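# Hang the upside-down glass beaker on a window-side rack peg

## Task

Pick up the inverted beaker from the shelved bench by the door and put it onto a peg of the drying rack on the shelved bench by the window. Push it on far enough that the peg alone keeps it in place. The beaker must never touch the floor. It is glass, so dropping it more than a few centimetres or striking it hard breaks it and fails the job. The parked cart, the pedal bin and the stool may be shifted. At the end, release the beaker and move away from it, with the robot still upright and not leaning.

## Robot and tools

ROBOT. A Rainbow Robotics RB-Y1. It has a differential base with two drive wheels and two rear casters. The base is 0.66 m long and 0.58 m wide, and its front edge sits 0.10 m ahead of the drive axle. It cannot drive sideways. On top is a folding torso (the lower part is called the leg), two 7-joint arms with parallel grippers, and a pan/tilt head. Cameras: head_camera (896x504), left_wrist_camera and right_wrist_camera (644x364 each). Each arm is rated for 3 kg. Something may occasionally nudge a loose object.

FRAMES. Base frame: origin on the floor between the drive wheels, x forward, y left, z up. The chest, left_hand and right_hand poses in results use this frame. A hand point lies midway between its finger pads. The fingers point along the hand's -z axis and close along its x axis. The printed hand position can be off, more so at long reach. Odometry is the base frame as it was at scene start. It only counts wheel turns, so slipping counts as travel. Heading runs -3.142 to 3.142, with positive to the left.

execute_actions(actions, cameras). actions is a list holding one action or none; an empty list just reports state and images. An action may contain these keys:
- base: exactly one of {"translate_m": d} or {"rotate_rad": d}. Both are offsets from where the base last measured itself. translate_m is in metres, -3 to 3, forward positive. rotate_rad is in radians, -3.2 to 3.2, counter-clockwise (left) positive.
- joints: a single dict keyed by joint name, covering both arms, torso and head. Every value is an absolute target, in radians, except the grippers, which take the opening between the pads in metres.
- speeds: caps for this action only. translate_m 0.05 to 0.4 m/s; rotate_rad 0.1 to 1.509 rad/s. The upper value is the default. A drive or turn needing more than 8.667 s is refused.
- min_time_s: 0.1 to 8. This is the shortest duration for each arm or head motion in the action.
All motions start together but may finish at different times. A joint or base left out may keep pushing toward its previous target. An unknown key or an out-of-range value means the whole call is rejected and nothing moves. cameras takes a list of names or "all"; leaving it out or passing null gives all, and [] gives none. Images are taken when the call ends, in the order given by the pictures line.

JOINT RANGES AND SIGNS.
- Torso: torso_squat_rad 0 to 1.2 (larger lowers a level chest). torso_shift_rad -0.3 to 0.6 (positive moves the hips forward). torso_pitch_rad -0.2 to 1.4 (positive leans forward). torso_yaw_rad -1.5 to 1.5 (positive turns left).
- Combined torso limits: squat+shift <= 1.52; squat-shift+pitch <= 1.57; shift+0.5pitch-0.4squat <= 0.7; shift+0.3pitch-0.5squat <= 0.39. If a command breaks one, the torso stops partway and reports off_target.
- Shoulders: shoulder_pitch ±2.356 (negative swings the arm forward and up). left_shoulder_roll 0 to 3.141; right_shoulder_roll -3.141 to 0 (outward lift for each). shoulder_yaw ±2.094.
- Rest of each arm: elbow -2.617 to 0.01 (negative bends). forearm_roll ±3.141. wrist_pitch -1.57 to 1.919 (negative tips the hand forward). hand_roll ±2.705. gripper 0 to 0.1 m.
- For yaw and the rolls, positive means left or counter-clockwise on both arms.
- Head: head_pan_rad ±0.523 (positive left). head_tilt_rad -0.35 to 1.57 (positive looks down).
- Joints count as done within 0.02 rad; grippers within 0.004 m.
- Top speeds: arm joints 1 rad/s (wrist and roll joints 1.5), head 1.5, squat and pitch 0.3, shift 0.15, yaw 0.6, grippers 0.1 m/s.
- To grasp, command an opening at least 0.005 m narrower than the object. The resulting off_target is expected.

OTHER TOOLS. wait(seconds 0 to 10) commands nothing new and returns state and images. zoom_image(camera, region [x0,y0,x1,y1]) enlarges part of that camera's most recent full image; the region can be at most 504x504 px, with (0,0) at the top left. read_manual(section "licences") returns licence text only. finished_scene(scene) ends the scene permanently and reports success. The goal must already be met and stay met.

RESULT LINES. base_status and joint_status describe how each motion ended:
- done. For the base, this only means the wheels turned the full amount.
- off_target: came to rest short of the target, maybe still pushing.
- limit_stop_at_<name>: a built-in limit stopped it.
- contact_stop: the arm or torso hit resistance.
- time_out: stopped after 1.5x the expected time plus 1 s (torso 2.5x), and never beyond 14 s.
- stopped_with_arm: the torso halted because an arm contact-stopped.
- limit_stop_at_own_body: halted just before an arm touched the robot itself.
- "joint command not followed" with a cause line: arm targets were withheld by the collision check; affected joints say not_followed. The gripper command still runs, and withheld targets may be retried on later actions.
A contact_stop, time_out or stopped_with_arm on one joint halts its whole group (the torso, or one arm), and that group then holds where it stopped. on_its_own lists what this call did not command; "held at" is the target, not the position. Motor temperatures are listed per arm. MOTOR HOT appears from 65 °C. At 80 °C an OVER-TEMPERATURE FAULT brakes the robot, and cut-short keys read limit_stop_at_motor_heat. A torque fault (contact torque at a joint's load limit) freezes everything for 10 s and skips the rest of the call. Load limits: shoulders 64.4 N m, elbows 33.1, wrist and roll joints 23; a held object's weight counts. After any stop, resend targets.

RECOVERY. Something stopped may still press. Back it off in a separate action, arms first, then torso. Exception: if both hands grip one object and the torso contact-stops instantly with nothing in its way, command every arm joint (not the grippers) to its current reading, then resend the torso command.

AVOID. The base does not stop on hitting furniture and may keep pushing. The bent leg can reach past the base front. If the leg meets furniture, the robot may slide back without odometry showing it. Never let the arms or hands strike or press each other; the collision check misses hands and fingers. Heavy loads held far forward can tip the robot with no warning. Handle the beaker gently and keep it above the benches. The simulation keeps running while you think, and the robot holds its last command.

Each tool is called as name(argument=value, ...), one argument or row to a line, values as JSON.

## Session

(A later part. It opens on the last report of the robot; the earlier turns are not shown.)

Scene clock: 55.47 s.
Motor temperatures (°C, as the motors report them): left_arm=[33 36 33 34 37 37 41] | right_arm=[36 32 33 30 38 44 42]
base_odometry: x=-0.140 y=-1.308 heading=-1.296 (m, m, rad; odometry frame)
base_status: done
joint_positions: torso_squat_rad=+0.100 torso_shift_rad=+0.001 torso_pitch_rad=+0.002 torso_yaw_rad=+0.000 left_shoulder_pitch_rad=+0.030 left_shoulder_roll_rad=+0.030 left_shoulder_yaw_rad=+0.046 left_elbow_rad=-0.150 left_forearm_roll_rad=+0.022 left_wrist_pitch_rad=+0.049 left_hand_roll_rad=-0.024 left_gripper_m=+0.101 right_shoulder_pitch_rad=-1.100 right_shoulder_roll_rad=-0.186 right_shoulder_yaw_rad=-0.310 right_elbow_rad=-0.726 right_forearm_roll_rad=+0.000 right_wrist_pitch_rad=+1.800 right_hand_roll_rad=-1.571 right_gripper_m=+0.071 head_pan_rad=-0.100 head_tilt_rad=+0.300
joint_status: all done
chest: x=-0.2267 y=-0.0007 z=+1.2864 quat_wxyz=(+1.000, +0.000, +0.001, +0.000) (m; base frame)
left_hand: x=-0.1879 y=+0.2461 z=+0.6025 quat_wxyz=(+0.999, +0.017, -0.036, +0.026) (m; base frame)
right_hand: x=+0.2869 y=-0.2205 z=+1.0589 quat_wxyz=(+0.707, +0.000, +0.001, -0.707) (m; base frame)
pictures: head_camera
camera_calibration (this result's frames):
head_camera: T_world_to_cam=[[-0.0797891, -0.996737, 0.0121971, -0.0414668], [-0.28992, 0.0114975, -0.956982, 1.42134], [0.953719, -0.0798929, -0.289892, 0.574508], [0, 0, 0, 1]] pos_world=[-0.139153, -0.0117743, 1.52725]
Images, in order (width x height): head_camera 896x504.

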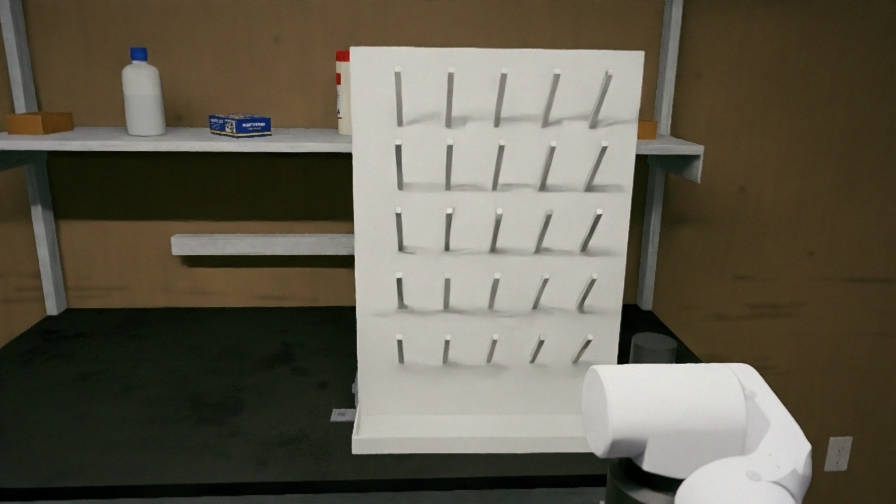

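execute_actions(
  actions=[
    {"base":{"translate_m":0.2},"joints":{"head_pan_rad":-0.2,"head_tilt_rad":0.5,"torso_yaw_rad":-0.05,"torso_squat_rad":0.3,"right_shoulder_pitch_rad":-1.25,"right_shoulder_roll_rad":-0.235,"right_shoulder_yaw_rad":-0.331,"right_elbow_rad":-0.669,"right_wrist_pitch_rad":1.115},"min_time_s":1.5},
  ],
  cameras=["head_camera","right_wrist_camera"],
)

Scene clock: 85.17 s.
Motor temperatures (°C, as the motors report them): left_arm=[33 36 33 34 37 37 41] | right_arm=[37 32 33 30 38 44 42]
base_odometry: x=-0.086 y=-1.501 heading=-1.295 (m, m, rad; odometry frame)
base_status: done
joint_positions: torso_squat_rad=+0.300 torso_shift_rad=+0.001 torso_pitch_rad=+0.002 torso_yaw_rad=-0.050 left_shoulder_pitch_rad=+0.030 left_shoulder_roll_rad=+0.030 left_shoulder_yaw_rad=+0.046 left_elbow_rad=-0.150 left_forearm_roll_rad=+0.022 left_wrist_pitch_rad=+0.049 left_hand_roll_rad=-0.024 left_gripper_m=+0.101 right_shoulder_pitch_rad=-1.250 right_shoulder_roll_rad=-0.235 right_shoulder_yaw_rad=-0.331 right_elbow_rad=-0.669 right_forearm_roll_rad=+0.000 right_wrist_pitch_rad=+1.115 right_hand_roll_rad=-1.571 right_gripper_m=+0.071 head_pan_rad=-0.200 head_tilt_rad=+0.500
joint_status: all done
chest: x=-0.2267 y=-0.0007 z=+1.2587 quat_wxyz=(+1.000, +0.000, +0.001, -0.025) (m; base frame)
left_hand: x=-0.1756 y=+0.2438 z=+0.5747 quat_wxyz=(+0.999, +0.016, -0.036, +0.002) (m; base frame)
right_hand: x=+0.4471 y=-0.2546 z=+1.1649 quat_wxyz=(+0.637, +0.263, -0.276, -0.670) (m; base frame)
pictures: head_camera, right_wrist_camera
camera_calibration (this result's frames):
head_camera: T_world_to_cam=[[-0.225668, -0.974169, 0.00825531, -0.0662239], [-0.463698, 0.0999563, -0.880337, 1.24765], [0.856772, -0.202492, -0.474278, 0.815259], [0, 0, 0, 1]] pos_world=[-0.134903, -0.0241405, 1.48556]
right_wrist_camera: T_world_to_cam=[[0.104632, 0.99334, 0.0482416, 0.16007], [0.0856371, -0.0573269, 0.994676, -1.17947], [0.990817, -0.0999438, -0.091065, -0.27547], [0, 0, 0, 1]] pos_world=[0.357198, -0.25415, 1.14038]
Images, in order (width x height): head_camera 896x504, right_wrist_camera 644x364.

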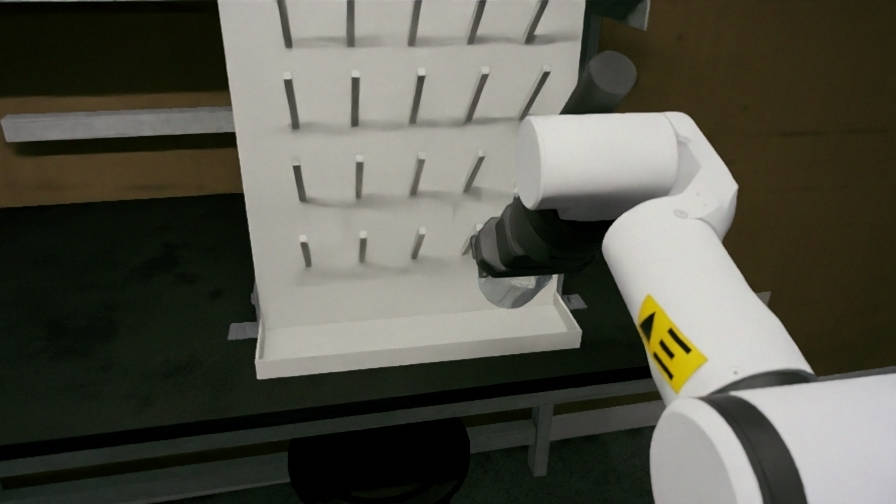

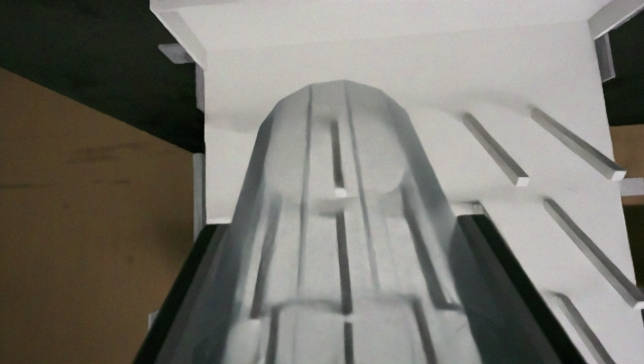

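execute_actions(
  actions=[
    {"base":{"translate_m":0.10},"joints":{"torso_squat_rad":0.235},"speeds":{"translate_m":0.12}},
  ],
  cameras=["head_camera","right_wrist_camera"],
)

Scene clock: 88.57 s.
Motor temperatures (°C, as the motors report them): left_arm=[33 36 33 34 37 37 41] | right_arm=[37 32 33 30 38 44 42]
base_odometry: x=-0.058 y=-1.597 heading=-1.294 (m, m, rad; odometry frame)
base_status: done
joint_positions: torso_squat_rad=+0.235 torso_shift_rad=+0.001 torso_pitch_rad=+0.002 torso_yaw_rad=-0.050 left_shoulder_pitch_rad=+0.030 left_shoulder_roll_rad=+0.030 left_shoulder_yaw_rad=+0.046 left_elbow_rad=-0.150 left_forearm_roll_rad=+0.022 left_wrist_pitch_rad=+0.049 left_hand_roll_rad=-0.024 left_gripper_m=+0.101 right_shoulder_pitch_rad=-1.250 right_shoulder_roll_rad=-0.235 right_shoulder_yaw_rad=-0.331 right_elbow_rad=-0.669 right_forearm_roll_rad=+0.000 right_wrist_pitch_rad=+1.115 right_hand_roll_rad=-1.571 right_gripper_m=+0.071 head_pan_rad=-0.200 head_tilt_rad=+0.500
joint_status: all done
chest: x=-0.2267 y=-0.0007 z=+1.2707 quat_wxyz=(+1.000, +0.000, +0.001, -0.025) (m; base frame)
left_hand: x=-0.1757 y=+0.2438 z=+0.5867 quat_wxyz=(+0.999, +0.016, -0.036, +0.002) (m; base frame)
right_hand: x=+0.4471 y=-0.2546 z=+1.1770 quat_wxyz=(+0.637, +0.263, -0.276, -0.670) (m; base frame)
pictures: head_camera, right_wrist_camera
camera_calibration (this result's frames):
head_camera: T_world_to_cam=[[-0.225674, -0.974168, 0.00826037, -0.0663425], [-0.463728, 0.0999616, -0.880321, 1.25819], [0.856754, -0.202496, -0.474307, 0.821012], [0, 0, 0, 1]] pos_world=[-0.134919, -0.0241481, 1.49757]
right_wrist_camera: T_world_to_cam=[[0.104654, 0.993338, 0.0482343, 0.159512], [0.0856701, -0.057325, 0.994673, -1.19144], [0.990812, -0.0999645, -0.0910987, -0.274322], [0, 0, 0, 1]] pos_world=[0.357178, -0.254171, 1.15241]
Images, in order (width x height): head_camera 896x504, right_wrist_camera 644x364.

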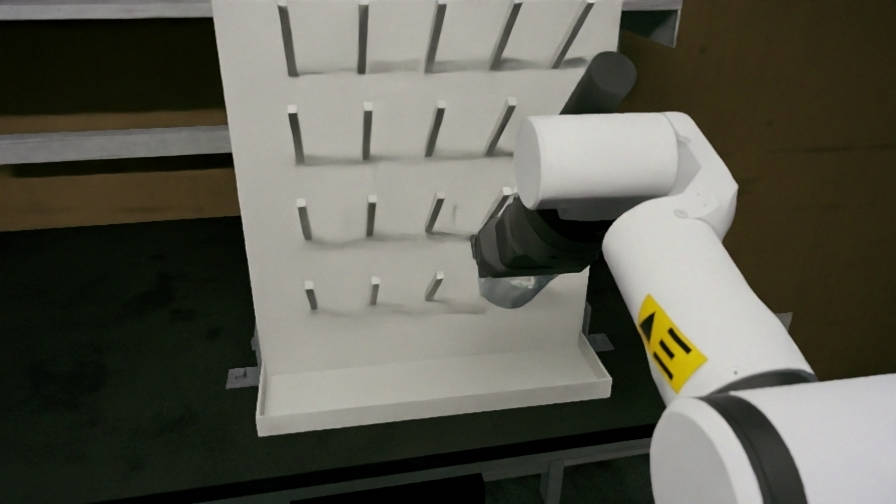

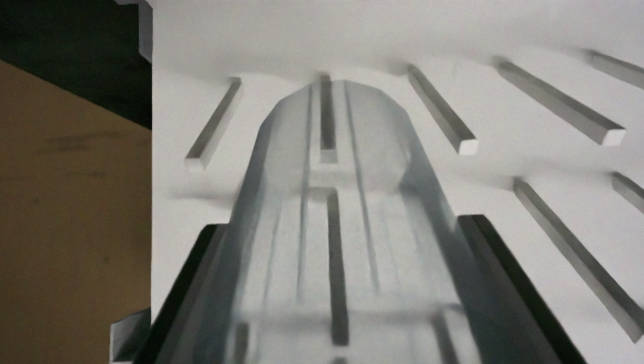

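execute_actions(
  actions=[
    {"base":{"translate_m":0.04},"speeds":{"translate_m":0.06}},
  ],
  cameras=["right_wrist_camera"],
)

Scene clock: 90.97 s.
Motor temperatures (°C, as the motors report them): left_arm=[33 36 33 34 37 37 41] | right_arm=[37 32 33 30 38 44 42]
base_odometry: x=-0.047 y=-1.635 heading=-1.294 (m, m, rad; odometry frame)
base_status: done
joint_positions: torso_squat_rad=+0.235 torso_shift_rad=+0.001 torso_pitch_rad=+0.002 torso_yaw_rad=-0.050 left_shoulder_pitch_rad=+0.030 left_shoulder_roll_rad=+0.030 left_shoulder_yaw_rad=+0.046 left_elbow_rad=-0.150 left_forearm_roll_rad=+0.022 left_wrist_pitch_rad=+0.049 left_hand_roll_rad=-0.024 left_gripper_m=+0.101 right_shoulder_pitch_rad=-1.250 right_shoulder_roll_rad=-0.235 right_shoulder_yaw_rad=-0.331 right_elbow_rad=-0.669 right_forearm_roll_rad=+0.000 right_wrist_pitch_rad=+1.115 right_hand_roll_rad=-1.571 right_gripper_m=+0.071 head_pan_rad=-0.200 head_tilt_rad=+0.500
joint_status: not commanded
chest: x=-0.2267 y=-0.0007 z=+1.2707 quat_wxyz=(+1.000, +0.000, +0.001, -0.025) (m; base frame)
left_hand: x=-0.1757 y=+0.2438 z=+0.5867 quat_wxyz=(+0.999, +0.016, -0.036, +0.002) (m; base frame)
right_hand: x=+0.4471 y=-0.2546 z=+1.1770 quat_wxyz=(+0.637, +0.263, -0.276, -0.670) (m; base frame)
pictures: right_wrist_camera
camera_calibration (this result's frames):
right_wrist_camera: T_world_to_cam=[[0.104661, 0.993337, 0.0482421, 0.159505], [0.0856042, -0.0573267, 0.994679, -1.19146], [0.990817, -0.0999744, -0.0910337, -0.274386], [0, 0, 0, 1]] pos_world=[0.357166, -0.254177, 1.15245]
Images, in order (width x height): right_wrist_camera 644x364.

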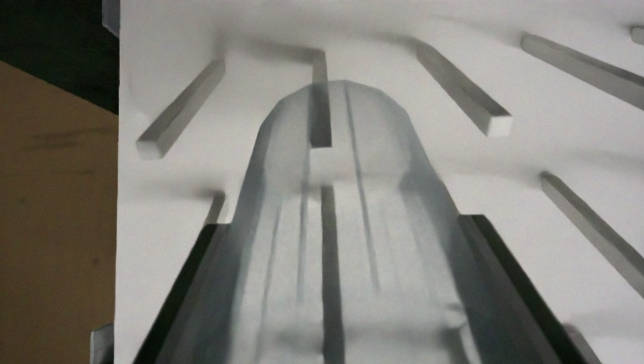

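execute_actions(
  actions=[
    {"joints":{"torso_squat_rad":0.414,"torso_shift_rad":0.036,"torso_yaw_rad":-0.06}},
  ],
  cameras=["right_wrist_camera"],
)

Scene clock: 92.87 s.
Motor temperatures (°C, as the motors report them): left_arm=[33 36 33 34 37 37 41] | right_arm=[37 32 33 30 38 44 42]
base_odometry: x=-0.047 y=-1.635 heading=-1.294 (m, m, rad; odometry frame)
base_status: not commanded
joint_positions: torso_squat_rad=+0.414 torso_shift_rad=+0.036 torso_pitch_rad=+0.002 torso_yaw_rad=-0.060 left_shoulder_pitch_rad=+0.030 left_shoulder_roll_rad=+0.030 left_shoulder_yaw_rad=+0.046 left_elbow_rad=-0.150 left_forearm_roll_rad=+0.022 left_wrist_pitch_rad=+0.049 left_hand_roll_rad=-0.024 left_gripper_m=+0.101 right_shoulder_pitch_rad=-1.250 right_shoulder_roll_rad=-0.235 right_shoulder_yaw_rad=-0.331 right_elbow_rad=-0.669 right_forearm_roll_rad=+0.000 right_wrist_pitch_rad=+1.115 right_hand_roll_rad=-1.571 right_gripper_m=+0.071 head_pan_rad=-0.200 head_tilt_rad=+0.500
joint_status: all done
chest: x=-0.2044 y=-0.0007 z=+1.2304 quat_wxyz=(+1.000, +0.000, +0.001, -0.030) (m; base frame)
left_hand: x=-0.1508 y=+0.2433 z=+0.5464 quat_wxyz=(+0.999, +0.016, -0.036, -0.003) (m; base frame)
right_hand: x=+0.4669 y=-0.2613 z=+1.1368 quat_wxyz=(+0.633, +0.262, -0.278, -0.673) (m; base frame)
pictures: right_wrist_camera
camera_calibration (this result's frames):
right_wrist_camera: T_world_to_cam=[[0.114554, 0.992245, 0.0482401, 0.161116], [0.0848933, -0.0581599, 0.994691, -1.15344], [0.989783, -0.109851, -0.0908974, -0.300539], [0, 0, 0, 1]] pos_world=[0.37693, -0.259965, 1.11222]
Images, in order (width x height): right_wrist_camera 644x364.

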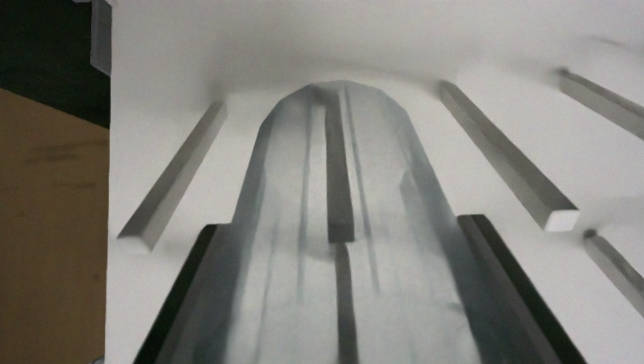

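execute_actions(
  actions=[
    {"joints":{"torso_squat_rad":0.525,"torso_shift_rad":0.065}},
  ],
  cameras=["right_wrist_camera","head_camera"],
)

Scene clock: 94.30 s.
Motor temperatures (°C, as the motors report them): left_arm=[33 36 33 34 37 37 41] | right_arm=[37 32 33 30 38 44 42]
base_odometry: x=-0.047 y=-1.635 heading=-1.294 (m, m, rad; odometry frame)
base_status: not commanded
joint_positions: torso_squat_rad=+0.525 torso_shift_rad=+0.065 torso_pitch_rad=+0.002 torso_yaw_rad=-0.060 left_shoulder_pitch_rad=+0.030 left_shoulder_roll_rad=+0.030 left_shoulder_yaw_rad=+0.046 left_elbow_rad=-0.150 left_forearm_roll_rad=+0.022 left_wrist_pitch_rad=+0.049 left_hand_roll_rad=-0.024 left_gripper_m=+0.101 right_shoulder_pitch_rad=-1.250 right_shoulder_roll_rad=-0.235 right_shoulder_yaw_rad=-0.331 right_elbow_rad=-0.669 right_forearm_roll_rad=+0.000 right_wrist_pitch_rad=+1.115 right_hand_roll_rad=-1.571 right_gripper_m=+0.071 head_pan_rad=-0.200 head_tilt_rad=+0.500
joint_status: all done
chest: x=-0.1881 y=-0.0007 z=+1.1944 quat_wxyz=(+1.000, +0.000, +0.001, -0.030) (m; base frame)
left_hand: x=-0.1346 y=+0.2433 z=+0.5104 quat_wxyz=(+0.999, +0.016, -0.036, -0.003) (m; base frame)
right_hand: x=+0.4831 y=-0.2613 z=+1.1008 quat_wxyz=(+0.633, +0.262, -0.278, -0.673) (m; base frame)
pictures: head_camera, right_wrist_camera
camera_calibration (this result's frames):
head_camera: T_world_to_cam=[[-0.235386, -0.971867, 0.00823591, -0.0587581], [-0.462565, 0.104572, -0.880397, 1.20921], [0.854767, -0.211043, -0.474166, 0.751226], [0, 0, 0, 1]] pos_world=[-0.0966164, -0.0250142, 1.42127]
right_wrist_camera: T_world_to_cam=[[0.114571, 0.992243, 0.0482342, 0.160975], [0.0849234, -0.0581589, 0.994689, -1.119], [0.989779, -0.109866, -0.090928, -0.319905], [0, 0, 0, 1]] pos_world=[0.393221, -0.259953, 1.0762]
Images, in order (width x height): head_camera 896x504, right_wrist_camera 644x364.

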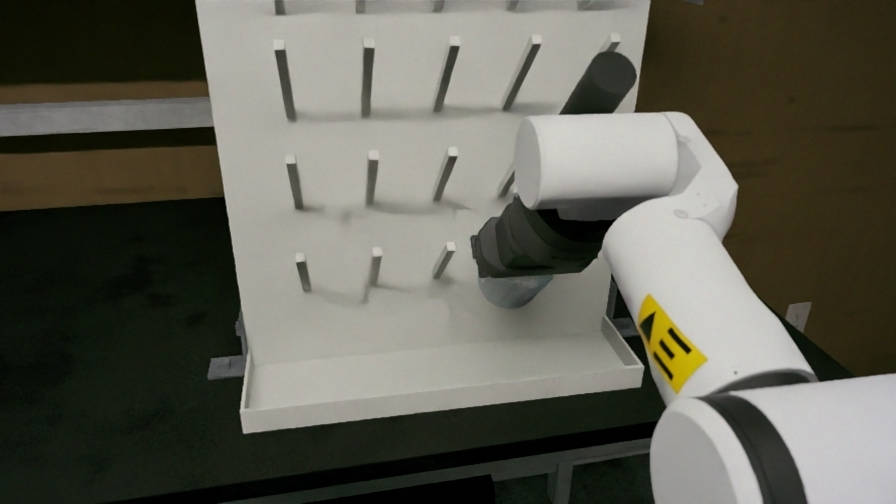

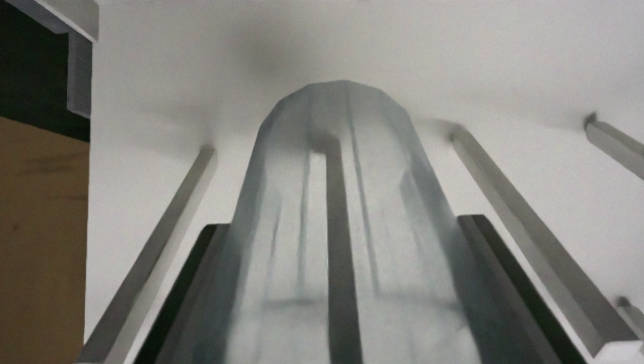

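Release.

execute_actions(
  actions=[
    {"joints":{"right_gripper_m":0.088}},
  ],
  cameras=["right_wrist_camera"],
)

execute_actions(
  actions=[
    {"joints":{"torso_squat_rad":0.36,"torso_shift_rad":-0.025}},
  ],
  cameras=["right_wrist_camera"],
)

Scene clock: 95.37 s.
Motor temperatures (°C, as the motors report them): left_arm=[33 36 33 34 37 37 41] | right_arm=[37 32 33 30 38 44 42]
base_odometry: x=-0.047 y=-1.635 heading=-1.294 (m, m, rad; odometry frame)
base_status: not commanded
joint_positions: torso_squat_rad=+0.525 torso_shift_rad=+0.065 torso_pitch_rad=+0.002 torso_yaw_rad=-0.060 left_shoulder_pitch_rad=+0.030 left_shoulder_roll_rad=+0.030 left_shoulder_yaw_rad=+0.046 left_elbow_rad=-0.150 left_forearm_roll_rad=+0.022 left_wrist_pitch_rad=+0.049 left_hand_roll_rad=-0.024 left_gripper_m=+0.101 right_shoulder_pitch_rad=-1.250 right_shoulder_roll_rad=-0.235 right_shoulder_yaw_rad=-0.331 right_elbow_rad=-0.669 right_forearm_roll_rad=+0.000 right_wrist_pitch_rad=+1.115 right_hand_roll_rad=-1.571 right_gripper_m=+0.088 head_pan_rad=-0.200 head_tilt_rad=+0.500
joint_status: all done
chest: x=-0.1881 y=-0.0007 z=+1.1944 quat_wxyz=(+1.000, +0.000, +0.001, -0.030) (m; base frame)
left_hand: x=-0.1346 y=+0.2433 z=+0.5104 quat_wxyz=(+0.999, +0.016, -0.036, -0.003) (m; base frame)
right_hand: x=+0.4831 y=-0.2613 z=+1.1008 quat_wxyz=(+0.633, +0.262, -0.278, -0.673) (m; base frame)
pictures: right_wrist_camera
camera_calibration (this result's frames):
right_wrist_camera: T_world_to_cam=[[0.11457, 0.992243, 0.0482351, 0.160974], [0.084919, -0.0581592, 0.994689, -1.119], [0.989779, -0.109866, -0.0909237, -0.319911], [0, 0, 0, 1]] pos_world=[0.393222, -0.259953, 1.0762]
Images, in order (width x height): right_wrist_camera 644x364.

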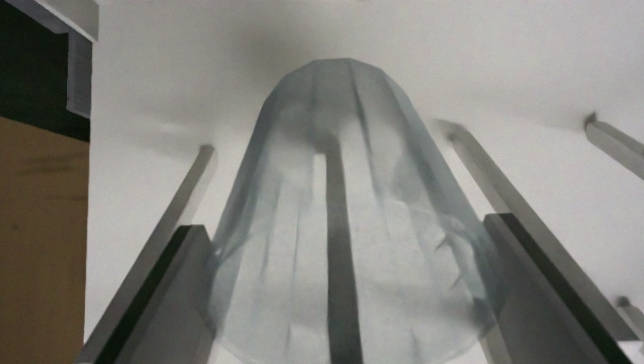

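Scene clock: 96.77 s.
Motor temperatures (°C, as the motors report them): left_arm=[33 36 33 34 37 37 41] | right_arm=[37 32 33 30 38 44 42]
base_odometry: x=-0.047 y=-1.635 heading=-1.294 (m, m, rad; odometry frame)
base_status: not commanded
joint_positions: torso_squat_rad=+0.360 torso_shift_rad=-0.025 torso_pitch_rad=+0.002 torso_yaw_rad=-0.060 left_shoulder_pitch_rad=+0.030 left_shoulder_roll_rad=+0.030 left_shoulder_yaw_rad=+0.046 left_elbow_rad=-0.150 left_forearm_roll_rad=+0.022 left_wrist_pitch_rad=+0.049 left_hand_roll_rad=-0.024 left_gripper_m=+0.101 right_shoulder_pitch_rad=-1.250 right_shoulder_roll_rad=-0.235 right_shoulder_yaw_rad=-0.331 right_elbow_rad=-0.669 right_forearm_roll_rad=+0.000 right_wrist_pitch_rad=+1.115 right_hand_roll_rad=-1.571 right_gripper_m=+0.088 head_pan_rad=-0.200 head_tilt_rad=+0.500
joint_status: all done
chest: x=-0.2440 y=-0.0007 z=+1.2448 quat_wxyz=(+1.000, +0.000, +0.001, -0.030) (m; base frame)
left_hand: x=-0.1904 y=+0.2432 z=+0.5609 quat_wxyz=(+0.999, +0.016, -0.036, -0.003) (m; base frame)
right_hand: x=+0.4274 y=-0.2614 z=+1.1513 quat_wxyz=(+0.633, +0.262, -0.278, -0.673) (m; base frame)
pictures: right_wrist_camera
camera_calibration (this result's frames):
right_wrist_camera: T_world_to_cam=[[0.114582, 0.992242, 0.0482296, 0.164975], [0.0847989, -0.0581414, 0.9947, -1.16447], [0.989788, -0.109885, -0.090803, -0.260252], [0, 0, 0, 1]] pos_world=[0.337437, -0.259997, 1.12671]
Images, in order (width x height): right_wrist_camera 644x364.

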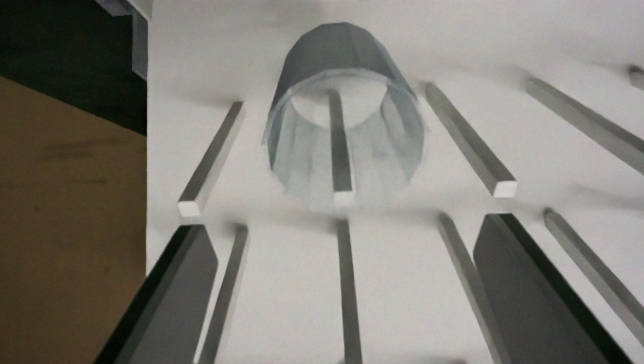

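execute_actions(
  actions=[
    {"base":{"translate_m":-0.4},"joints":{"right_wrist_pitch_rad":1.8,"right_elbow_rad":-1.3}},
  ],
  cameras=["head_camera"],
)

finished_scene(
  scene=1,
)

Scene clock: 99.93 s.
Motor temperatures (°C, as the motors report them): left_arm=[33 36 33 34 37 37 41] | right_arm=[37 32 33 30 38 44 42]
base_odometry: x=-0.157 y=-1.251 heading=-1.292 (m, m, rad; odometry frame)
base_status: done
joint_positions: torso_squat_rad=+0.360 torso_shift_rad=-0.025 torso_pitch_rad=+0.002 torso_yaw_rad=-0.060 left_shoulder_pitch_rad=+0.030 left_shoulder_roll_rad=+0.030 left_shoulder_yaw_rad=+0.046 left_elbow_rad=-0.150 left_forearm_roll_rad=+0.022 left_wrist_pitch_rad=+0.049 left_hand_roll_rad=-0.024 left_gripper_m=+0.101 right_shoulder_pitch_rad=-1.250 right_shoulder_roll_rad=-0.235 right_shoulder_yaw_rad=-0.331 right_elbow_rad=-1.300 right_forearm_roll_rad=+0.000 right_wrist_pitch_rad=+1.800 right_hand_roll_rad=-1.571 right_gripper_m=+0.088 head_pan_rad=-0.200 head_tilt_rad=+0.500
joint_status: all done
chest: x=-0.2439 y=-0.0007 z=+1.2448 quat_wxyz=(+1.000, +0.000, +0.001, -0.030) (m; base frame)
left_hand: x=-0.1904 y=+0.2432 z=+0.5609 quat_wxyz=(+0.999, +0.016, -0.036, -0.003) (m; base frame)
right_hand: x=+0.3386 y=-0.2562 z=+1.2815 quat_wxyz=(+0.640, +0.245, -0.260, -0.680) (m; base frame)
pictures: head_camera
camera_calibration (this result's frames):
head_camera: T_world_to_cam=[[-0.23544, -0.971854, 0.00822602, -0.0723294], [-0.462503, 0.104593, -0.880427, 1.22789], [0.854786, -0.211092, -0.474111, 0.822772], [0, 0, 0, 1]] pos_world=[-0.152419, -0.0250421, 1.47175]
Images, in order (width x height): head_camera 896x504.

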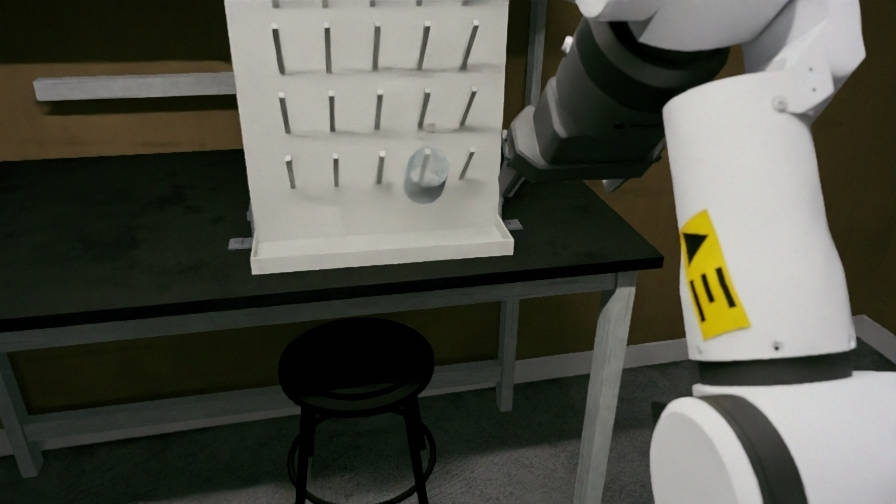

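The scene is finished: the task was done.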